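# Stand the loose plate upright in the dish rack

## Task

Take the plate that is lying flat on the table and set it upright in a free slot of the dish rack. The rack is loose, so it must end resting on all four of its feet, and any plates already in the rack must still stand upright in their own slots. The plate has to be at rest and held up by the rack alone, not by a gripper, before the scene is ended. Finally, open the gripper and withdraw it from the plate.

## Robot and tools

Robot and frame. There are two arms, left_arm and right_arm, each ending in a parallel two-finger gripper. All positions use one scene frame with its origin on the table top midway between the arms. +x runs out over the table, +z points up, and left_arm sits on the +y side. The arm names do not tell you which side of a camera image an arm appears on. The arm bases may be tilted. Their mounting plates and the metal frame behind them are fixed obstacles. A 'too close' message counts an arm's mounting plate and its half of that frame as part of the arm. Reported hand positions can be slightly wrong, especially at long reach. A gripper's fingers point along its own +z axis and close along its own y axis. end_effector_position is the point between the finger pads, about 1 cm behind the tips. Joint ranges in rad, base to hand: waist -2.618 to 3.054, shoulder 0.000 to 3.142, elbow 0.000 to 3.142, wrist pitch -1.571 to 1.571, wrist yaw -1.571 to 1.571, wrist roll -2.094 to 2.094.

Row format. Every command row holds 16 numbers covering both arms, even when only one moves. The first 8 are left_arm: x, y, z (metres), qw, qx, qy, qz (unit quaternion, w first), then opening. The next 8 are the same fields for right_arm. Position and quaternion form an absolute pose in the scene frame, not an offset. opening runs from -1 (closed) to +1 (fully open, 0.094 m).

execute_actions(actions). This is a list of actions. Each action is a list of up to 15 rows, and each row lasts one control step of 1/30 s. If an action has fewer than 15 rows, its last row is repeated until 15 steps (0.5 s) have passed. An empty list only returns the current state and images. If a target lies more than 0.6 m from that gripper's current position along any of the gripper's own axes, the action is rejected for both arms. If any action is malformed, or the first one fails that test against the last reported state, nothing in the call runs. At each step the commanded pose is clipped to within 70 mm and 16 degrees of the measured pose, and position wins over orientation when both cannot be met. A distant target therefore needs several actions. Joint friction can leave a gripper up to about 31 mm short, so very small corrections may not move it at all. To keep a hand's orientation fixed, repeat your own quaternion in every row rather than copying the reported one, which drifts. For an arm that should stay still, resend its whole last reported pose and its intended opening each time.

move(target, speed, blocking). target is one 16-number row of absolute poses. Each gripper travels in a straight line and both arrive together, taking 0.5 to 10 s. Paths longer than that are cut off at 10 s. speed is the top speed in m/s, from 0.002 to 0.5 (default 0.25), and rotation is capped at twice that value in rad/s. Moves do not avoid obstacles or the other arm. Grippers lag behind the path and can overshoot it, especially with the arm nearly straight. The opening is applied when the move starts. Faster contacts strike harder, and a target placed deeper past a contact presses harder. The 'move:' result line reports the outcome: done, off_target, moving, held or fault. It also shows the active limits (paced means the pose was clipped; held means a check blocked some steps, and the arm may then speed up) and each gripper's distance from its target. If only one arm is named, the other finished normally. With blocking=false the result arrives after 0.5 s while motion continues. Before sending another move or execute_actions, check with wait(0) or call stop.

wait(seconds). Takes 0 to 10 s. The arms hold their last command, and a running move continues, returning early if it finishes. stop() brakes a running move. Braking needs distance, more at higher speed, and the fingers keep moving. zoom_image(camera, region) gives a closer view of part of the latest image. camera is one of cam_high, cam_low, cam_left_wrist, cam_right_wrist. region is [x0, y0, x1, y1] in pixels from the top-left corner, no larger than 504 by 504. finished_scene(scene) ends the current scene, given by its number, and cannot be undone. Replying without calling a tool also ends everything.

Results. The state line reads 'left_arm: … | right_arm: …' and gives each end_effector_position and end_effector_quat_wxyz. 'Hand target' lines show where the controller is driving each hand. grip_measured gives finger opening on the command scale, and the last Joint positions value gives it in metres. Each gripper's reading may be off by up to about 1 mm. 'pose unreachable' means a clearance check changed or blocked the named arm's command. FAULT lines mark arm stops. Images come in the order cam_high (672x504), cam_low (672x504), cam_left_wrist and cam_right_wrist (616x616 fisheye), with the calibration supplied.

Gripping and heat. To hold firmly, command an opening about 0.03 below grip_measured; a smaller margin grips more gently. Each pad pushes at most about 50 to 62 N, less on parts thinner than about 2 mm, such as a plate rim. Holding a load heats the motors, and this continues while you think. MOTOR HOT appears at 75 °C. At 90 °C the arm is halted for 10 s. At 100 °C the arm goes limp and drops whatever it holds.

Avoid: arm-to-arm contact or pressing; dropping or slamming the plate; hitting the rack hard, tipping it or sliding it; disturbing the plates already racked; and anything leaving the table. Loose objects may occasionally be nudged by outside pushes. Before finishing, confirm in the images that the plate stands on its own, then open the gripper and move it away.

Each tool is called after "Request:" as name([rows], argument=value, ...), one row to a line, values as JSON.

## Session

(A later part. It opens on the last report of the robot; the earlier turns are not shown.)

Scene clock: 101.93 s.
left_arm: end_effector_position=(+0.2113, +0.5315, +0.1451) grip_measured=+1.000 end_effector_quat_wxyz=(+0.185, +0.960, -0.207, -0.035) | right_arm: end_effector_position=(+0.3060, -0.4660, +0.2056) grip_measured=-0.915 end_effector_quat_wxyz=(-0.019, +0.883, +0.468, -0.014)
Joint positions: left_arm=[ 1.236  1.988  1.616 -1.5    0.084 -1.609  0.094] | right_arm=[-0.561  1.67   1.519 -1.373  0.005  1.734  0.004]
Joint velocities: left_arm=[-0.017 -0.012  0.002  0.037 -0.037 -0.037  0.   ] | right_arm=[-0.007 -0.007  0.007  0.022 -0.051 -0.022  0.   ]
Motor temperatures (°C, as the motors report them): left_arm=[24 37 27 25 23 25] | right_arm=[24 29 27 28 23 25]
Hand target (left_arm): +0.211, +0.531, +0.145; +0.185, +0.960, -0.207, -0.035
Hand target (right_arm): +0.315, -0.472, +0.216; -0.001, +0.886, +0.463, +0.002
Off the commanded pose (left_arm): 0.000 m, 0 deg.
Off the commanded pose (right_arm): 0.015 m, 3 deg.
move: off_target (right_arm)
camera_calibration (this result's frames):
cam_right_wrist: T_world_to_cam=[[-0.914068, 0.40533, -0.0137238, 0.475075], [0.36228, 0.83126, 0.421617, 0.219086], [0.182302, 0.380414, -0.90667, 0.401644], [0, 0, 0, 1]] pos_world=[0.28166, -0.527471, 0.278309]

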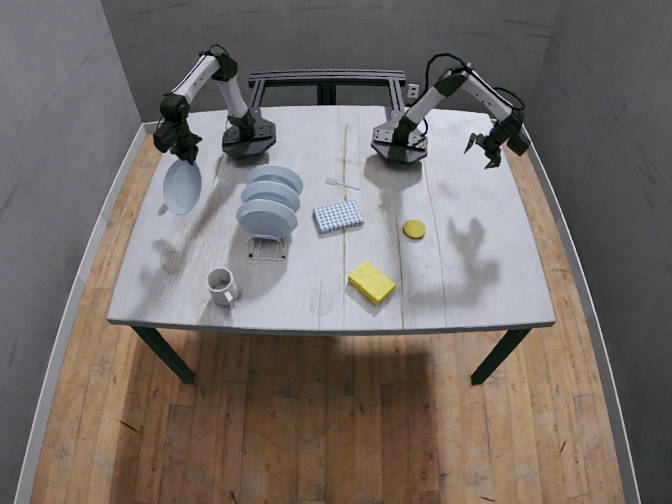

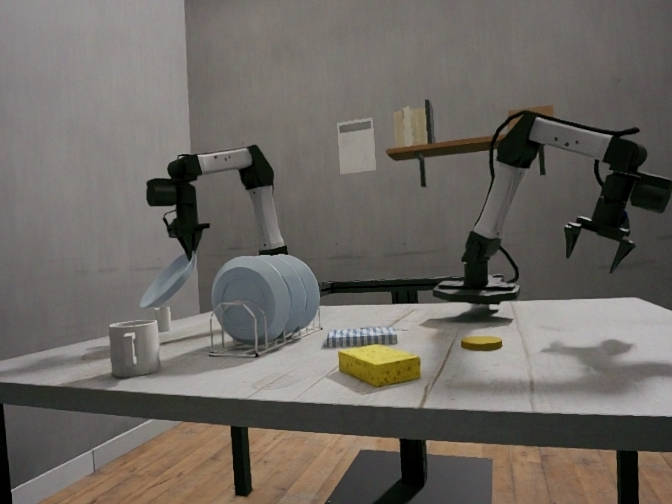

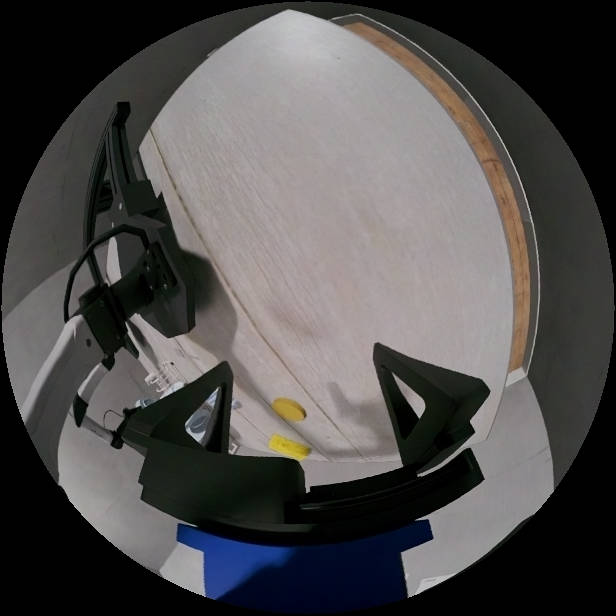

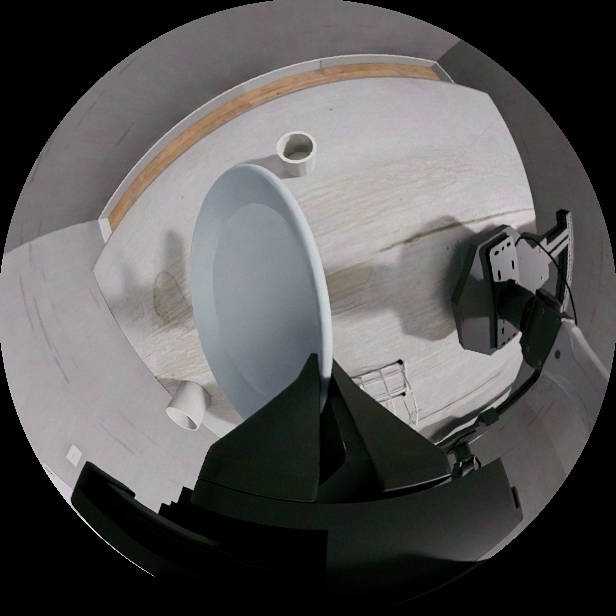

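Request:
move(target=[0.2113,0.5315,0.1451,0.185,0.960,-0.207,-0.035,1, 0.31,-0.48,0.235,0.0,0.150,0.989,0.0,-0.95], speed=0.35)

Request:
move(target=[0.2113,0.5315,0.1451,0.185,0.960,-0.207,-0.035,1, 0.25,-0.39,0.34,0.265,-0.652,0.652,-0.265,-0.95], speed=0.3)

Scene clock: 112.83 s.
left_arm: end_effector_position=(+0.2113, +0.5315, +0.1451) grip_measured=+1.000 end_effector_quat_wxyz=(+0.185, +0.960, -0.207, -0.035) | right_arm: end_effector_position=(+0.3061, -0.4802, +0.2264) grip_measured=-0.915 end_effector_quat_wxyz=(-0.012, +0.151, +0.988, -0.009)
Joint positions: left_arm=[ 1.236  1.988  1.616 -1.5    0.084 -1.609  0.094] | right_arm=[-0.589  1.67   1.602 -1.427  0.028 -0.157  0.004]
Joint velocities: left_arm=[ 0.017 -0.012 -0.012  0.007 -0.037  0.007  0.   ] | right_arm=[-0.022  0.007 -0.007  0.037  0.022 -0.022 -0.001]
Motor temperatures (°C, as the motors report them): left_arm=[24 37 27 25 23 25] | right_arm=[24 30 29 27 23 25]
Hand target (left_arm): +0.211, +0.531, +0.145; +0.185, +0.960, -0.207, -0.035
Hand target (right_arm): +0.311, -0.480, +0.235; +0.001, +0.150, +0.989, -0.000
Off the commanded pose (left_arm): 0.000 m, 0 deg.
Off the commanded pose (right_arm): 0.009 m, 2 deg.
move: done
camera_calibration (this result's frames):
cam_right_wrist: T_world_to_cam=[[-0.125692, -0.991185, -0.0418801, -0.424278], [-0.891589, 0.0943484, 0.442908, 0.247243], [-0.435053, 0.0930099, -0.895588, 0.474298], [0, 0, 0, 1]] pos_world=[0.373455, -0.48798, 0.297501]

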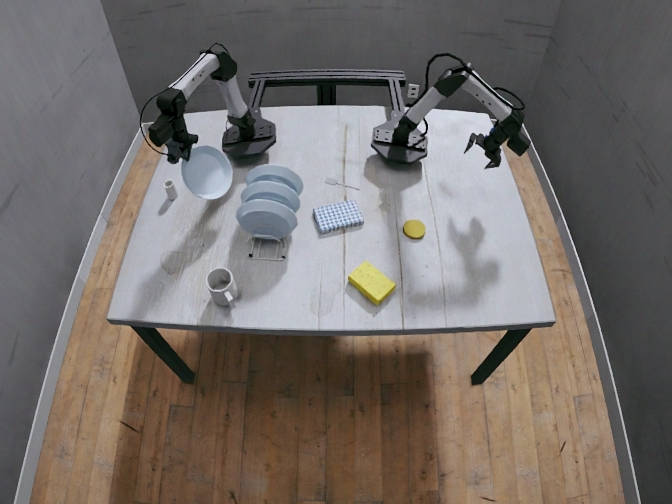

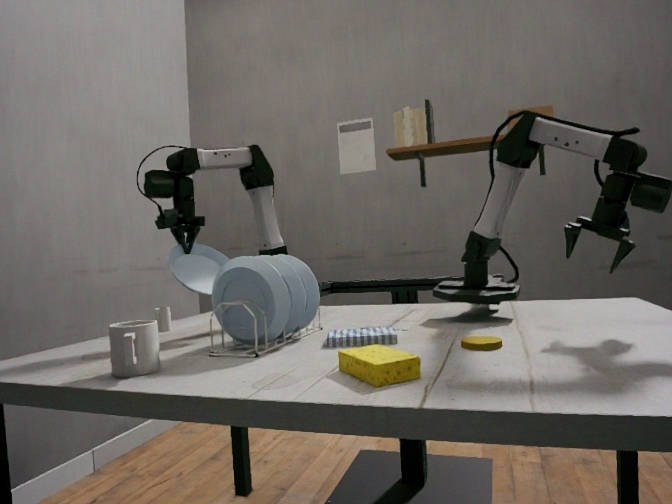

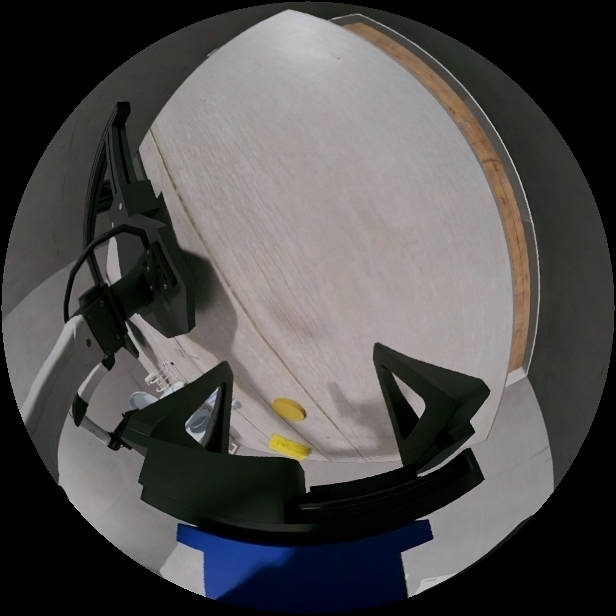

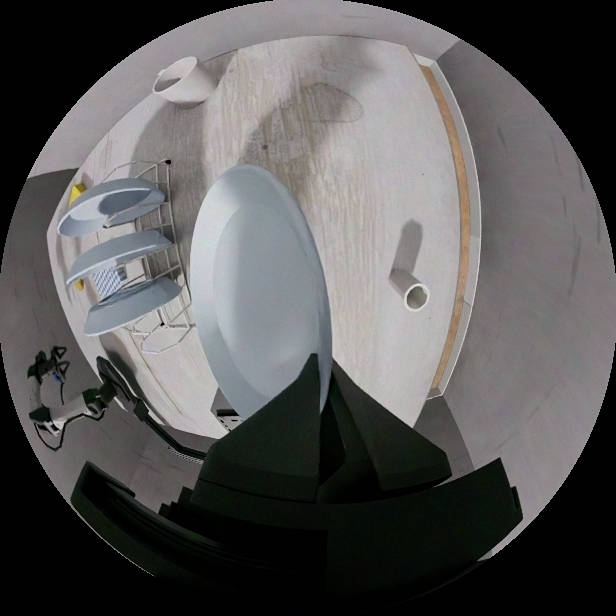

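Scene clock: 116.83 s.
left_arm: end_effector_position=(+0.2113, +0.5315, +0.1451) grip_measured=+1.000 end_effector_quat_wxyz=(+0.185, +0.960, -0.207, -0.035) | right_arm: end_effector_position=(+0.2453, -0.3905, +0.3295) grip_measured=-0.916 end_effector_quat_wxyz=(+0.248, -0.659, +0.669, -0.239)
Joint positions: left_arm=[ 1.236  1.988  1.616 -1.5    0.084 -1.609  0.094] | right_arm=[-0.601  0.813  1.156 -1.176 -0.304 -1.927  0.004]
Joint velocities: left_arm=[ 0.002 -0.017 -0.002  0.022 -0.037  0.022  0.   ] | right_arm=[-0.017 -0.007 -0.012  0.007 -0.022 -0.051  0.001]
Motor temperatures (°C, as the motors report them): left_arm=[24 38 27 25 23 25] | right_arm=[24 30 29 27 23 25]
Hand target (left_arm): +0.211, +0.531, +0.145; +0.185, +0.960, -0.207, -0.035
Hand target (right_arm): +0.251, -0.391, +0.343; -0.265, +0.658, -0.652, +0.267
Off the commanded pose (left_arm): 0.000 m, 0 deg.
Off the commanded pose (right_arm): 0.012 m, 4 deg.
move: off_target (right_arm)
camera_calibration (this result's frames):
cam_right_wrist: T_world_to_cam=[[0.789708, 0.16066, 0.592072, -0.322372], [-0.137464, -0.89422, 0.425998, -0.426538], [0.597884, -0.417803, -0.684088, 0.00931392], [0, 0, 0, 1]] pos_world=[0.190378, -0.325736, 0.378943]

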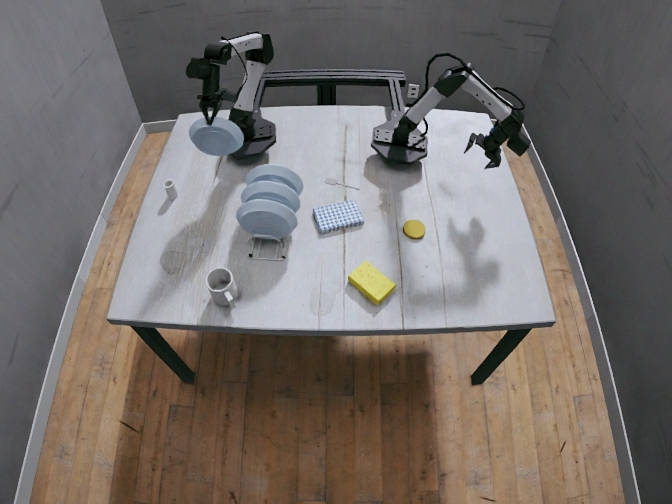

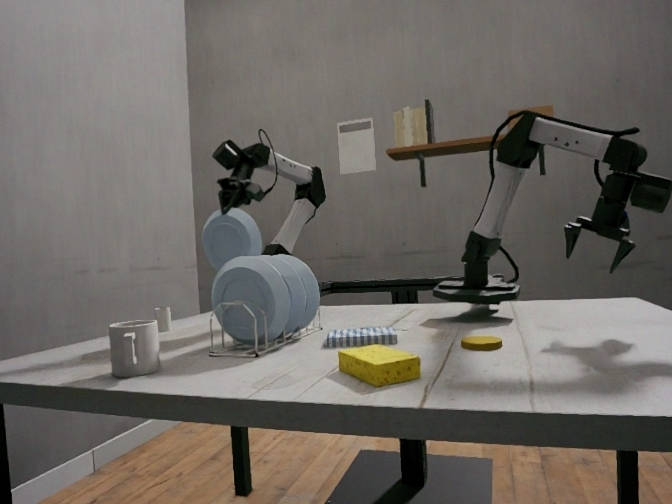

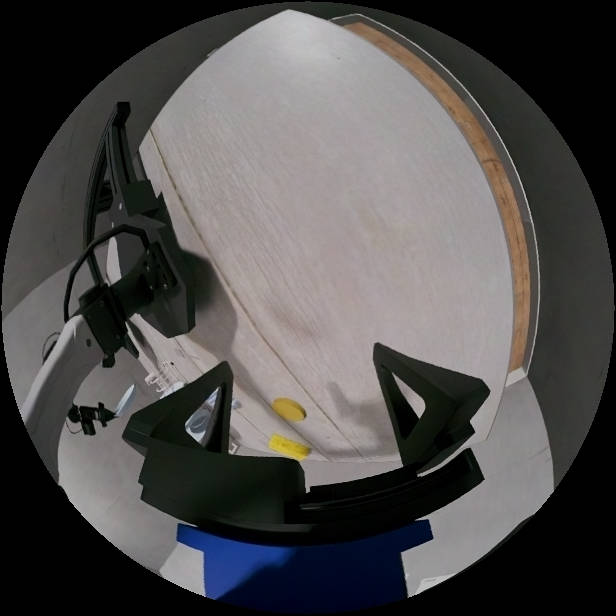

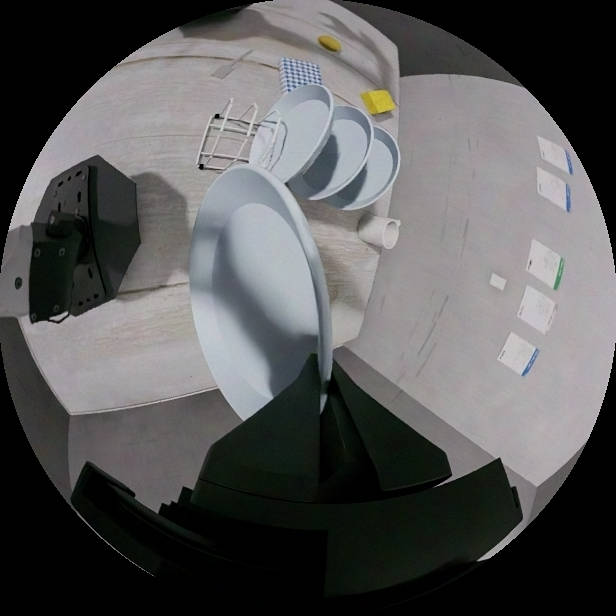

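Request:
move(target=[0.2113,0.5315,0.1451,0.185,0.960,-0.207,-0.035,1, 0.247,-0.187,0.345,0.265,-0.652,0.652,-0.265,-0.95], speed=0.1)

Scene clock: 120.53 s.
left_arm: end_effector_position=(+0.2113, +0.5315, +0.1451) grip_measured=+1.000 end_effector_quat_wxyz=(+0.185, +0.960, -0.207, -0.035) | right_arm: end_effector_position=(+0.2353, -0.1850, +0.3265) grip_measured=-0.916 end_effector_quat_wxyz=(-0.232, +0.675, -0.651, +0.257)
Joint positions: left_arm=[ 1.236  1.988  1.616 -1.5    0.084 -1.609  0.094] | right_arm=[ 0.998  1.186  1.299 -1.336  0.727 -0.628  0.004]
Joint velocities: left_arm=[ 0.012 -0.012  0.002 -0.051  0.007  0.022  0.   ] | right_arm=[-0.007 -0.007 -0.017  0.007  0.051 -0.051 -0.   ]
Motor temperatures (°C, as the motors report them): left_arm=[24 38 27 25 23 25] | right_arm=[24 29 29 27 23 25]
Hand target (left_arm): +0.211, +0.531, +0.145; +0.185, +0.960, -0.207, -0.035
Hand target (right_arm): +0.242, -0.183, +0.343; -0.258, +0.658, -0.655, +0.269
Off the commanded pose (left_arm): 0.000 m, 0 deg.
Off the commanded pose (right_arm): 0.022 m, 5 deg.
move: off_target (right_arm)
camera_calibration (this result's frames):
cam_right_wrist: T_world_to_cam=[[0.78286, 0.218631, 0.582521, -0.330225], [-0.114053, -0.869942, 0.479783, -0.261474], [0.611656, -0.442041, -0.656107, 0.0822279], [0, 0, 0, 1]] pos_world=[0.178403, -0.118921, 0.371764]

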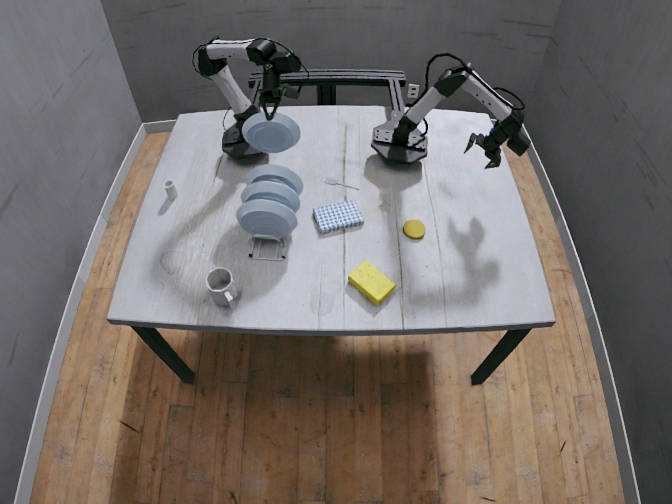

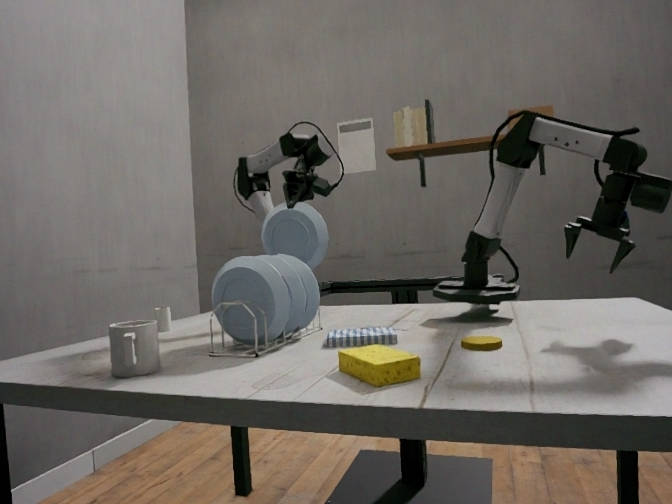

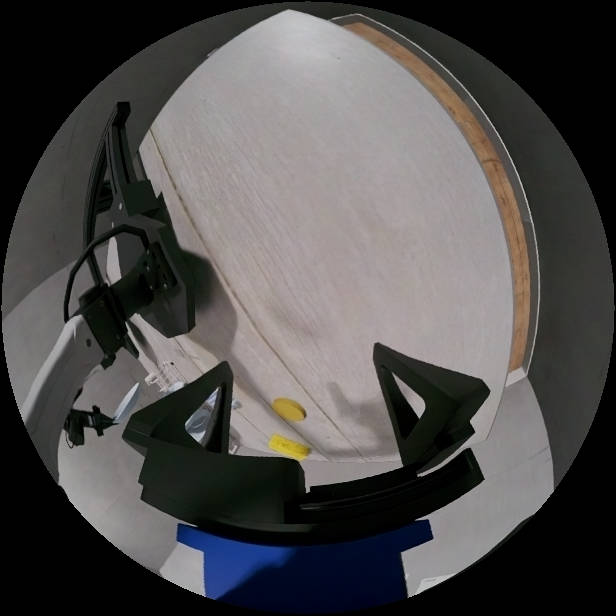

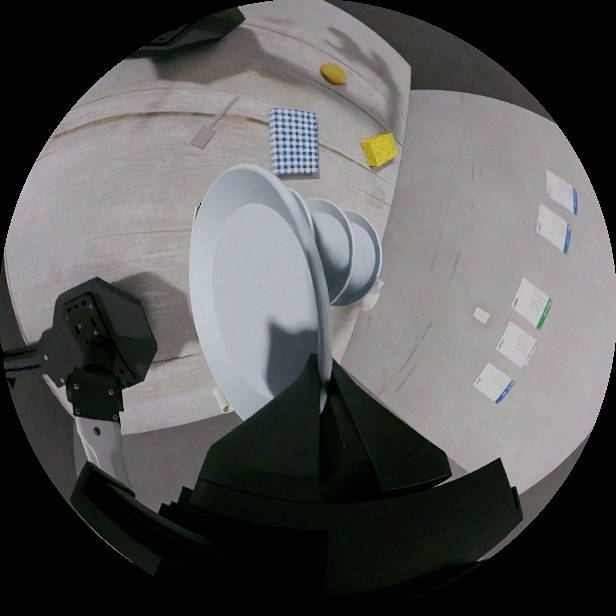

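Request:
zoom_image(camera="cam_left_wrist", region=[60, 340, 220, 460])

Region (60, 340, 220, 460) of cam_left_wrist's 616x616 image, scaled by 3.150, with more detail than that image has; it fills the top 378 rows of this view, and the rest is white.

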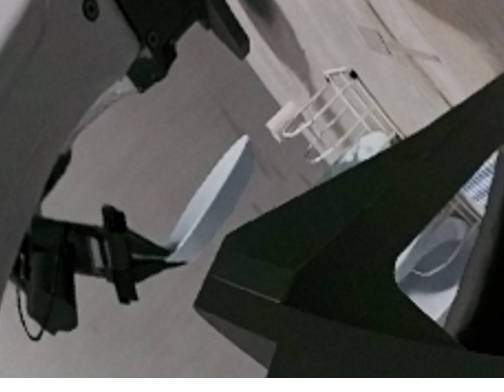

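Request:
move(target=[0.2113,0.5315,0.1451,0.185,0.960,-0.207,-0.035,1, 0.252,-0.187,0.33,0.295,-0.619,0.657,-0.3135,-0.95], speed=0.1)

Request:
zoom_image(camera="cam_left_wrist", region=[60, 340, 220, 460])

Scene clock: 135.17 s.
left_arm: end_effector_position=(+0.2113, +0.5315, +0.1451) grip_measured=+1.000 end_effector_quat_wxyz=(+0.185, +0.960, -0.207, -0.035) | right_arm: end_effector_position=(+0.2469, -0.1857, +0.3176) grip_measured=-0.916 end_effector_quat_wxyz=(+0.266, -0.639, +0.656, -0.300)
Joint positions: left_arm=[ 1.236  1.988  1.616 -1.5    0.084 -1.609  0.094] | right_arm=[ 1.012  1.158  1.181 -1.203  0.847 -0.598  0.004]
Joint velocities: left_arm=[ 0.002 -0.007 -0.007 -0.022  0.051  0.007  0.   ] | right_arm=[-0.002 -0.002 -0.012 -0.022 -0.037 -0.081  0.001]
Motor temperatures (°C, as the motors report them): left_arm=[24 38 28 25 23 25] | right_arm=[24 28 31 27 24 25]
Hand target (left_arm): +0.211, +0.531, +0.145; +0.185, +0.960, -0.207, -0.035
Hand target (right_arm): +0.252, -0.187, +0.330; -0.294, +0.619, -0.657, +0.313
Off the commanded pose (left_arm): 0.000 m, 0 deg.
Off the commanded pose (right_arm): 0.013 m, 4 deg.
move: off_target (right_arm)
camera_calibration (this result's frames):
cam_right_wrist: T_world_to_cam=[[0.718844, 0.170963, 0.673821, -0.356013], [-0.21823, -0.864791, 0.452229, -0.221041], [0.660029, -0.472131, -0.584341, 0.0287395], [0, 0, 0, 1]] pos_world=[0.188711, -0.116721, 0.356644]

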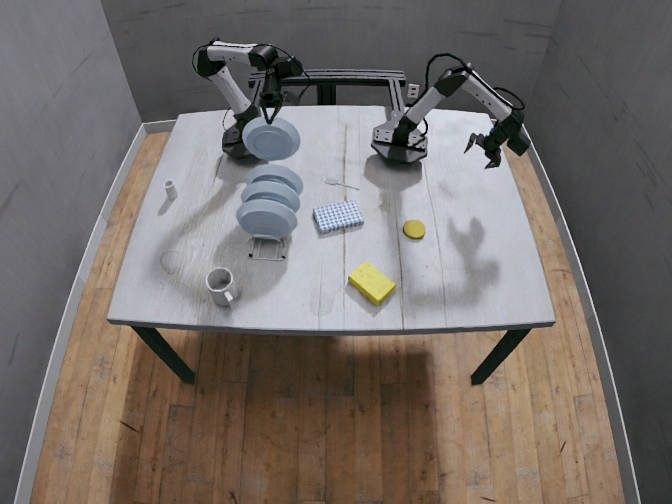

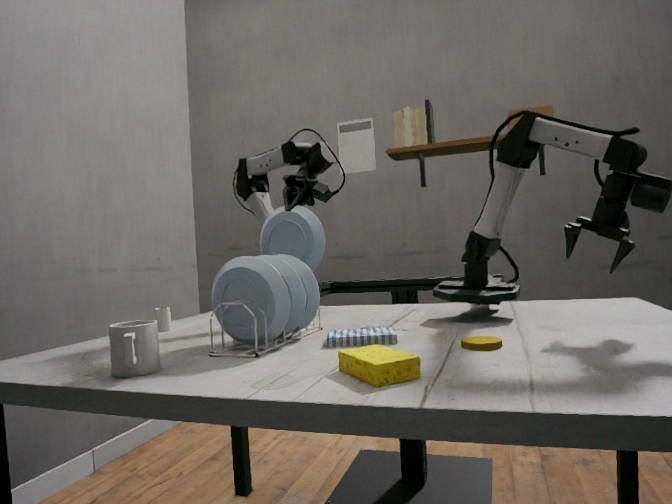

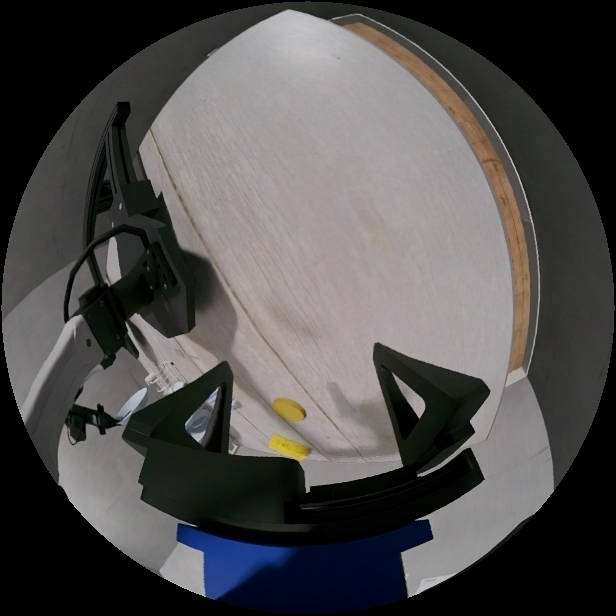

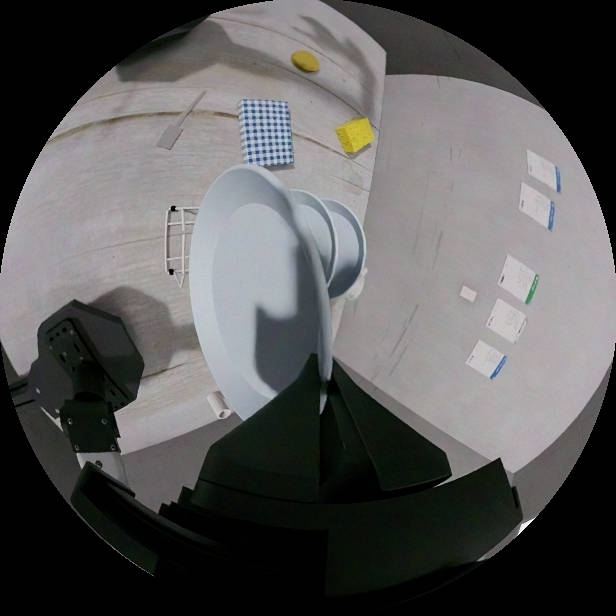

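Region (60, 340, 220, 460) of cam_left_wrist's 616x616 image, scaled by 3.150, with more detail than that image has; it fills the top 378 rows of this view, and the rest is white.

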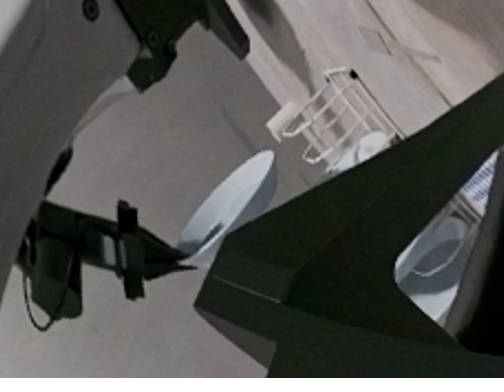

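Request:
move(target=[0.2113,0.5315,0.1451,0.185,0.960,-0.207,-0.035,1, 0.250,-0.185,0.275,0.295,-0.619,0.657,-0.3135,-0.95], speed=0.05)

Request:
zoom_image(camera="cam_left_wrist", region=[60, 340, 220, 460])

Request:
zoom_image(camera="cam_right_wrist", region=[120, 150, 320, 350])

Scene clock: 139.57 s.
left_arm: end_effector_position=(+0.2113, +0.5315, +0.1451) grip_measured=+1.000 end_effector_quat_wxyz=(+0.185, +0.960, -0.207, -0.035) | right_arm: end_effector_position=(+0.2386, -0.1887, +0.2750) grip_measured=-0.911 end_effector_quat_wxyz=(+0.267, -0.646, +0.653, -0.292)
Joint positions: left_arm=[ 1.236  1.988  1.616 -1.5    0.084 -1.609  0.094] | right_arm=[ 1.012  1.09   0.976 -1.054  0.828 -0.614  0.004]
Joint velocities: left_arm=[-0.007  0.012 -0.007  0.051 -0.037 -0.007  0.   ] | right_arm=[-0.022 -0.002 -0.017 -0.007 -0.022 -0.11  -0.001]
Motor temperatures (°C, as the motors report them): left_arm=[24 38 28 25 23 25] | right_arm=[24 28 30 28 24 25]
Hand target (left_arm): +0.211, +0.531, +0.145; +0.185, +0.960, -0.207, -0.035
Hand target (right_arm): +0.248, -0.187, +0.275; -0.292, +0.619, -0.658, +0.313
Off the commanded pose (left_arm): 0.000 m, 0 deg.
Off the commanded pose (right_arm): 0.012 m, 5 deg.
move: off_target (right_arm)
camera_calibration (this result's frames):
cam_right_wrist: T_world_to_cam=[[0.723331, 0.178236, 0.667102, -0.318709], [-0.198265, -0.871819, 0.447909, -0.211094], [0.661426, -0.45625, -0.595275, 0.0135068], [0, 0, 0, 1]] pos_world=[0.179746, -0.121068, 0.315203]

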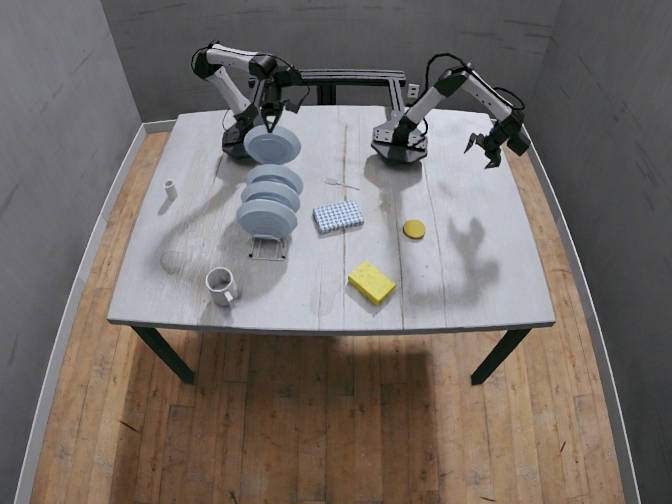

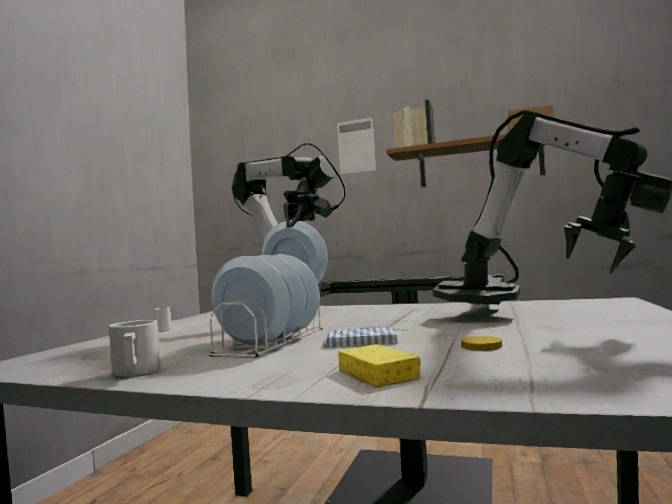

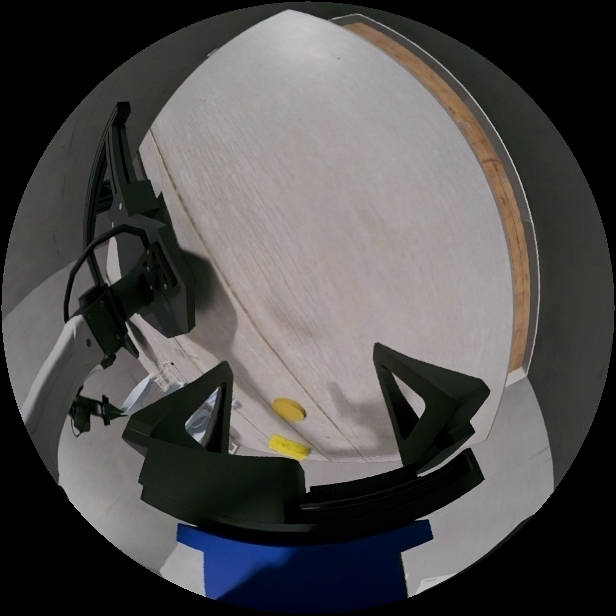

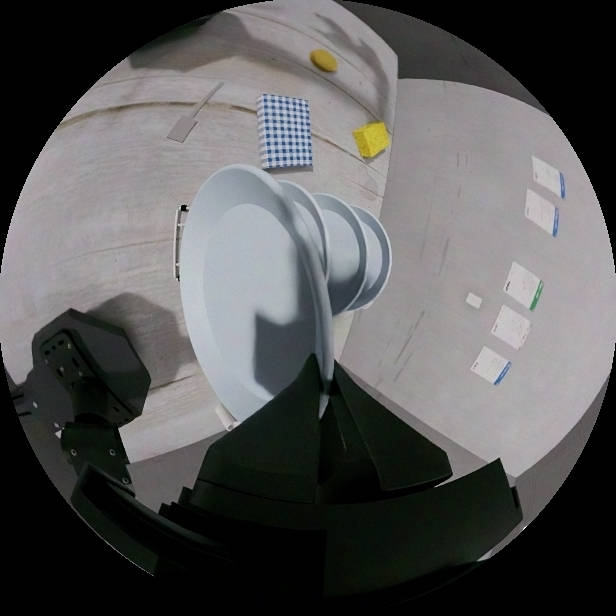

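Region (60, 340, 220, 460) of cam_left_wrist's 616x616 image, scaled by 3.150, with more detail than that image has; it fills the top 378 rows of this view, and the rest is white.

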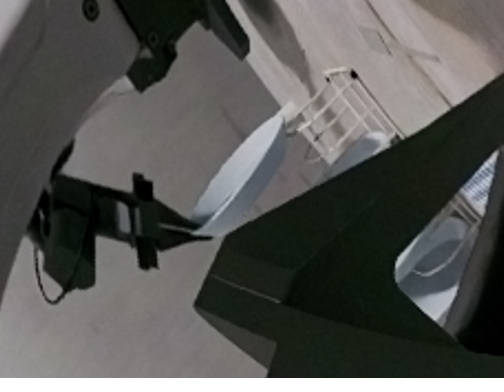

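Region (120, 150, 320, 350) of cam_right_wrist's 616x616 image, scaled by 2.520, with more detail than that image has.

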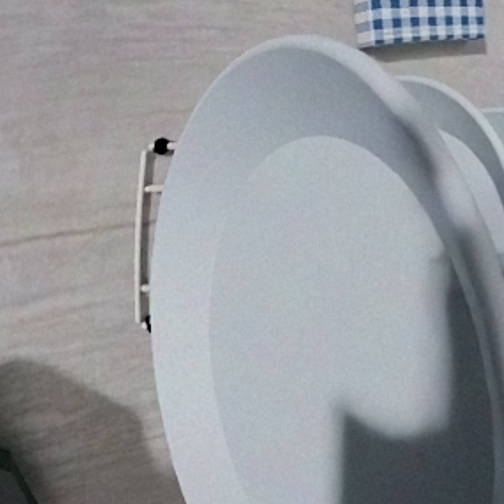

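Request:
move(target=[0.2113,0.5315,0.1451,0.185,0.960,-0.207,-0.035,1, 0.245,-0.185,0.335,0.295,-0.619,0.657,-0.3135,-0.95], speed=0.08)

Request:
move(target=[0.2113,0.5315,0.1451,0.185,0.960,-0.207,-0.035,1, 0.272,-0.183,0.318,0.305,-0.614,0.652,-0.323,-0.95], speed=0.05)

Request:
zoom_image(camera="cam_left_wrist", region=[60, 340, 220, 460])

Request:
zoom_image(camera="cam_right_wrist", region=[120, 150, 320, 350])

Scene clock: 143.43 s.
left_arm: end_effector_position=(+0.2113, +0.5315, +0.1451) grip_measured=+1.000 end_effector_quat_wxyz=(+0.185, +0.960, -0.207, -0.035) | right_arm: end_effector_position=(+0.2379, -0.1871, +0.3175) grip_measured=-0.913 end_effector_quat_wxyz=(+0.269, -0.638, +0.656, -0.300)
Joint positions: left_arm=[ 1.236  1.988  1.616 -1.5    0.084 -1.609  0.094] | right_arm=[ 1.054  1.145  1.172 -1.242  0.864 -0.543  0.004]
Joint velocities: left_arm=[-0.007 -0.002  0.007 -0.095  0.022 -0.051  0.   ] | right_arm=[-0.007 -0.002  0.007 -0.081 -0.007 -0.037  0.   ]
Motor temperatures (°C, as the motors report them): left_arm=[24 38 28 25 23 25] | right_arm=[24 28 30 28 24 25]
Hand target (left_arm): +0.211, +0.531, +0.145; +0.185, +0.960, -0.207, -0.035
Hand target (right_arm): +0.245, -0.184, +0.335; -0.295, +0.619, -0.657, +0.313
Off the commanded pose (left_arm): 0.000 m, 0 deg.
Off the commanded pose (right_arm): 0.019 m, 4 deg.
move: off_target (right_arm)
camera_calibration (this result's frames):
cam_right_wrist: T_world_to_cam=[[0.715204, 0.168637, 0.678266, -0.350243], [-0.218899, -0.867581, 0.446527, -0.222765], [0.663751, -0.467829, -0.583583, 0.0335783], [0, 0, 0, 1]] pos_world=[0.179445, -0.118494, 0.356624]

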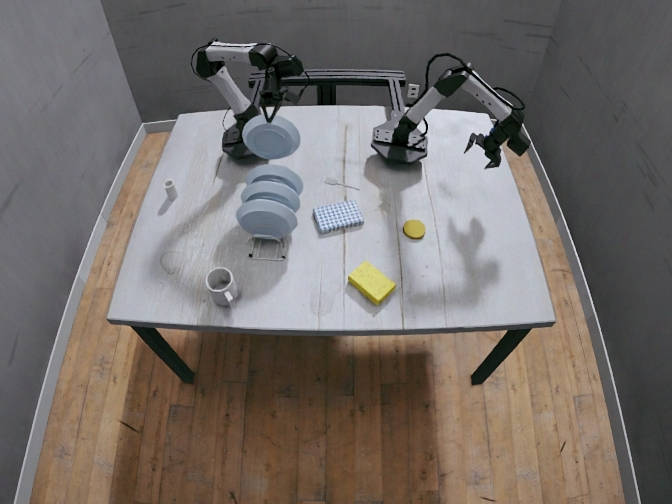

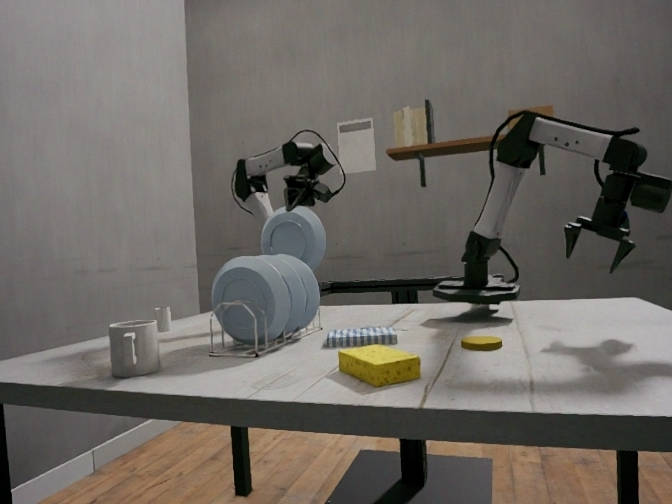

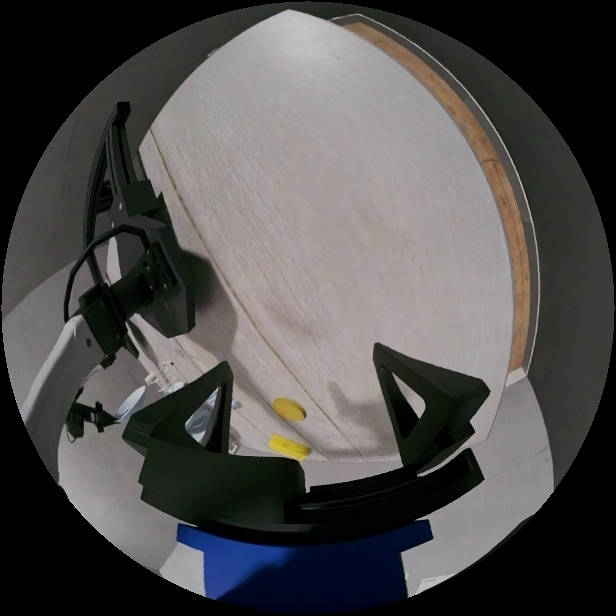

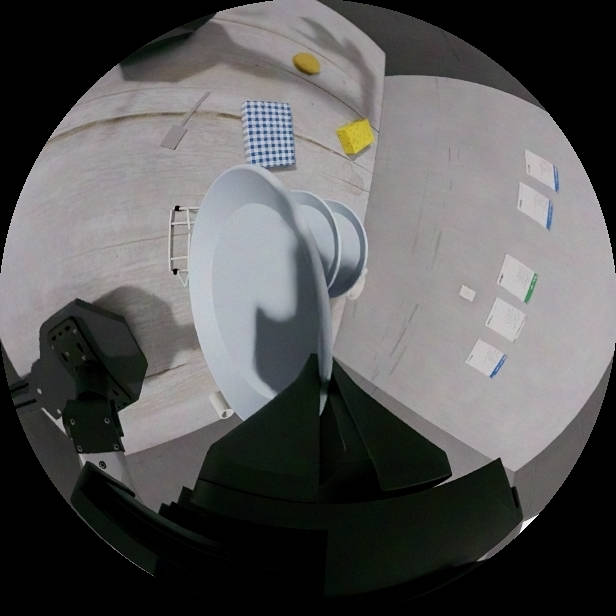

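Scene clock: 144.90 s.
left_arm: end_effector_position=(+0.2113, +0.5315, +0.1451) grip_measured=+1.000 end_effector_quat_wxyz=(+0.185, +0.960, -0.207, -0.035) | right_arm: end_effector_position=(+0.2646, -0.1802, +0.3064) grip_measured=-0.913 end_effector_quat_wxyz=(+0.283, -0.635, +0.649, -0.307)
Joint positions: left_arm=[ 1.236  1.988  1.616 -1.5    0.084 -1.609  0.094] | right_arm=[ 0.948  1.145  1.098 -1.017  0.84  -0.721  0.004]
Joint velocities: left_arm=[ 0.002  0.007 -0.032  0.007  0.037  0.037  0.   ] | right_arm=[-0.002 -0.002 -0.012 -0.022 -0.051  0.007 -0.001]
Motor temperatures (°C, as the motors report them): left_arm=[24 39 28 25 23 25] | right_arm=[24 28 30 28 24 25]
Hand target (left_arm): +0.211, +0.531, +0.145; +0.185, +0.960, -0.207, -0.035
Hand target (right_arm): +0.272, -0.183, +0.318; -0.305, +0.614, -0.653, +0.323
Off the commanded pose (left_arm): 0.000 m, 0 deg.
Off the commanded pose (right_arm): 0.014 m, 4 deg.
move: off_target (right_arm)
camera_calibration (this result's frames):
cam_right_wrist: T_world_to_cam=[[0.691259, 0.170847, 0.70212, -0.363576], [-0.225961, -0.871815, 0.434604, -0.201208], [0.686369, -0.459076, -0.564045, 0.00225578], [0, 0, 0, 1]] pos_world=[0.204312, -0.112264, 0.343992]

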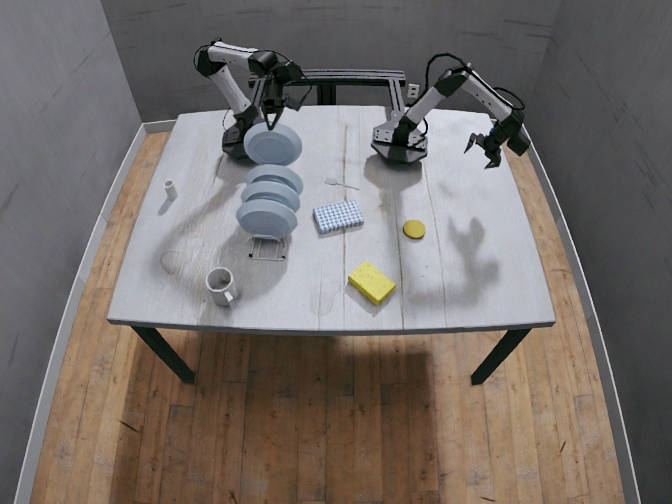

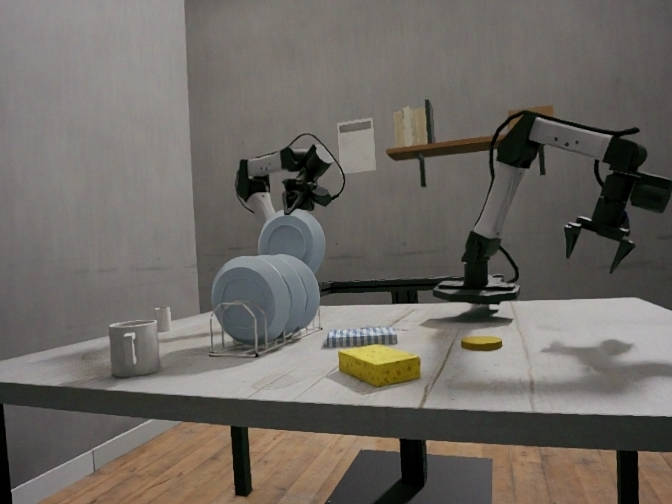

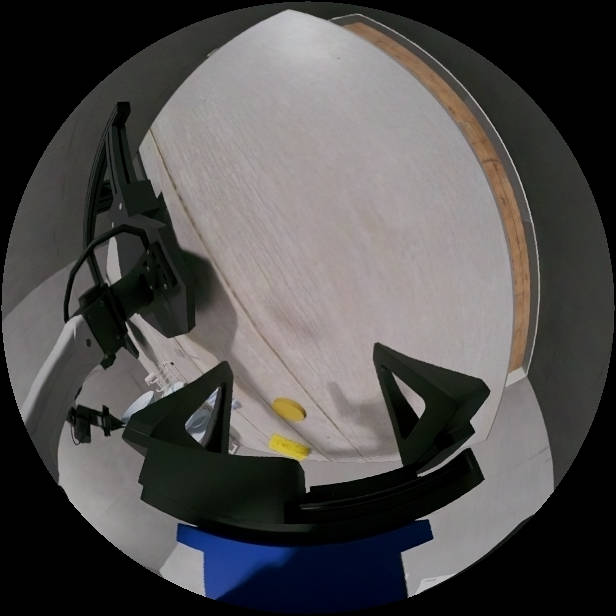

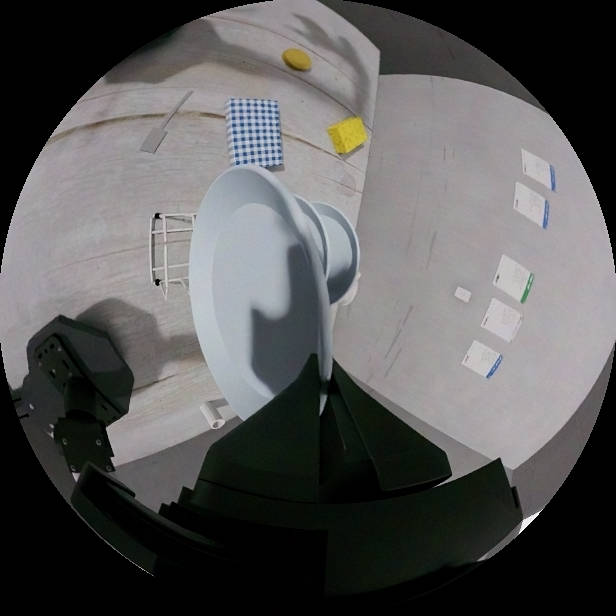

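Region (60, 340, 220, 460) of cam_left_wrist's 616x616 image, scaled by 3.150, with more detail than that image has; it fills the top 378 rows of this view, and the rest is white.

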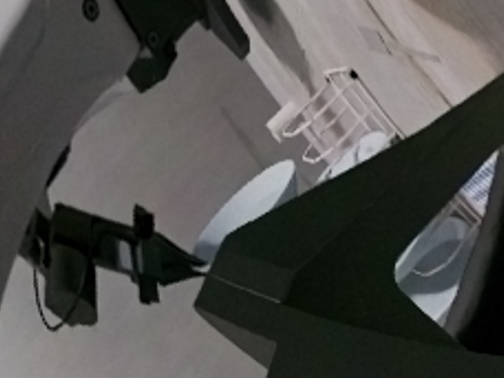

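Region (120, 150, 320, 350) of cam_right_wrist's 616x616 image, scaled by 2.520, with more detail than that image has.

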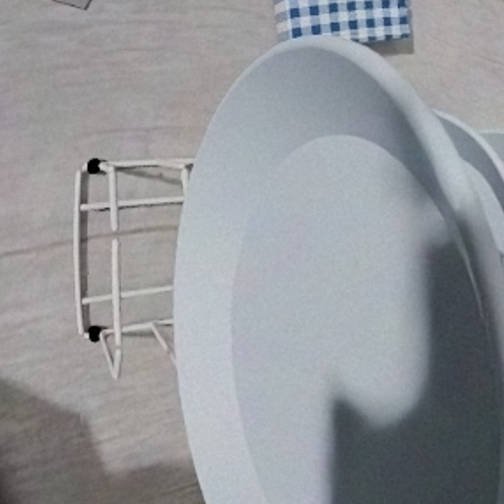

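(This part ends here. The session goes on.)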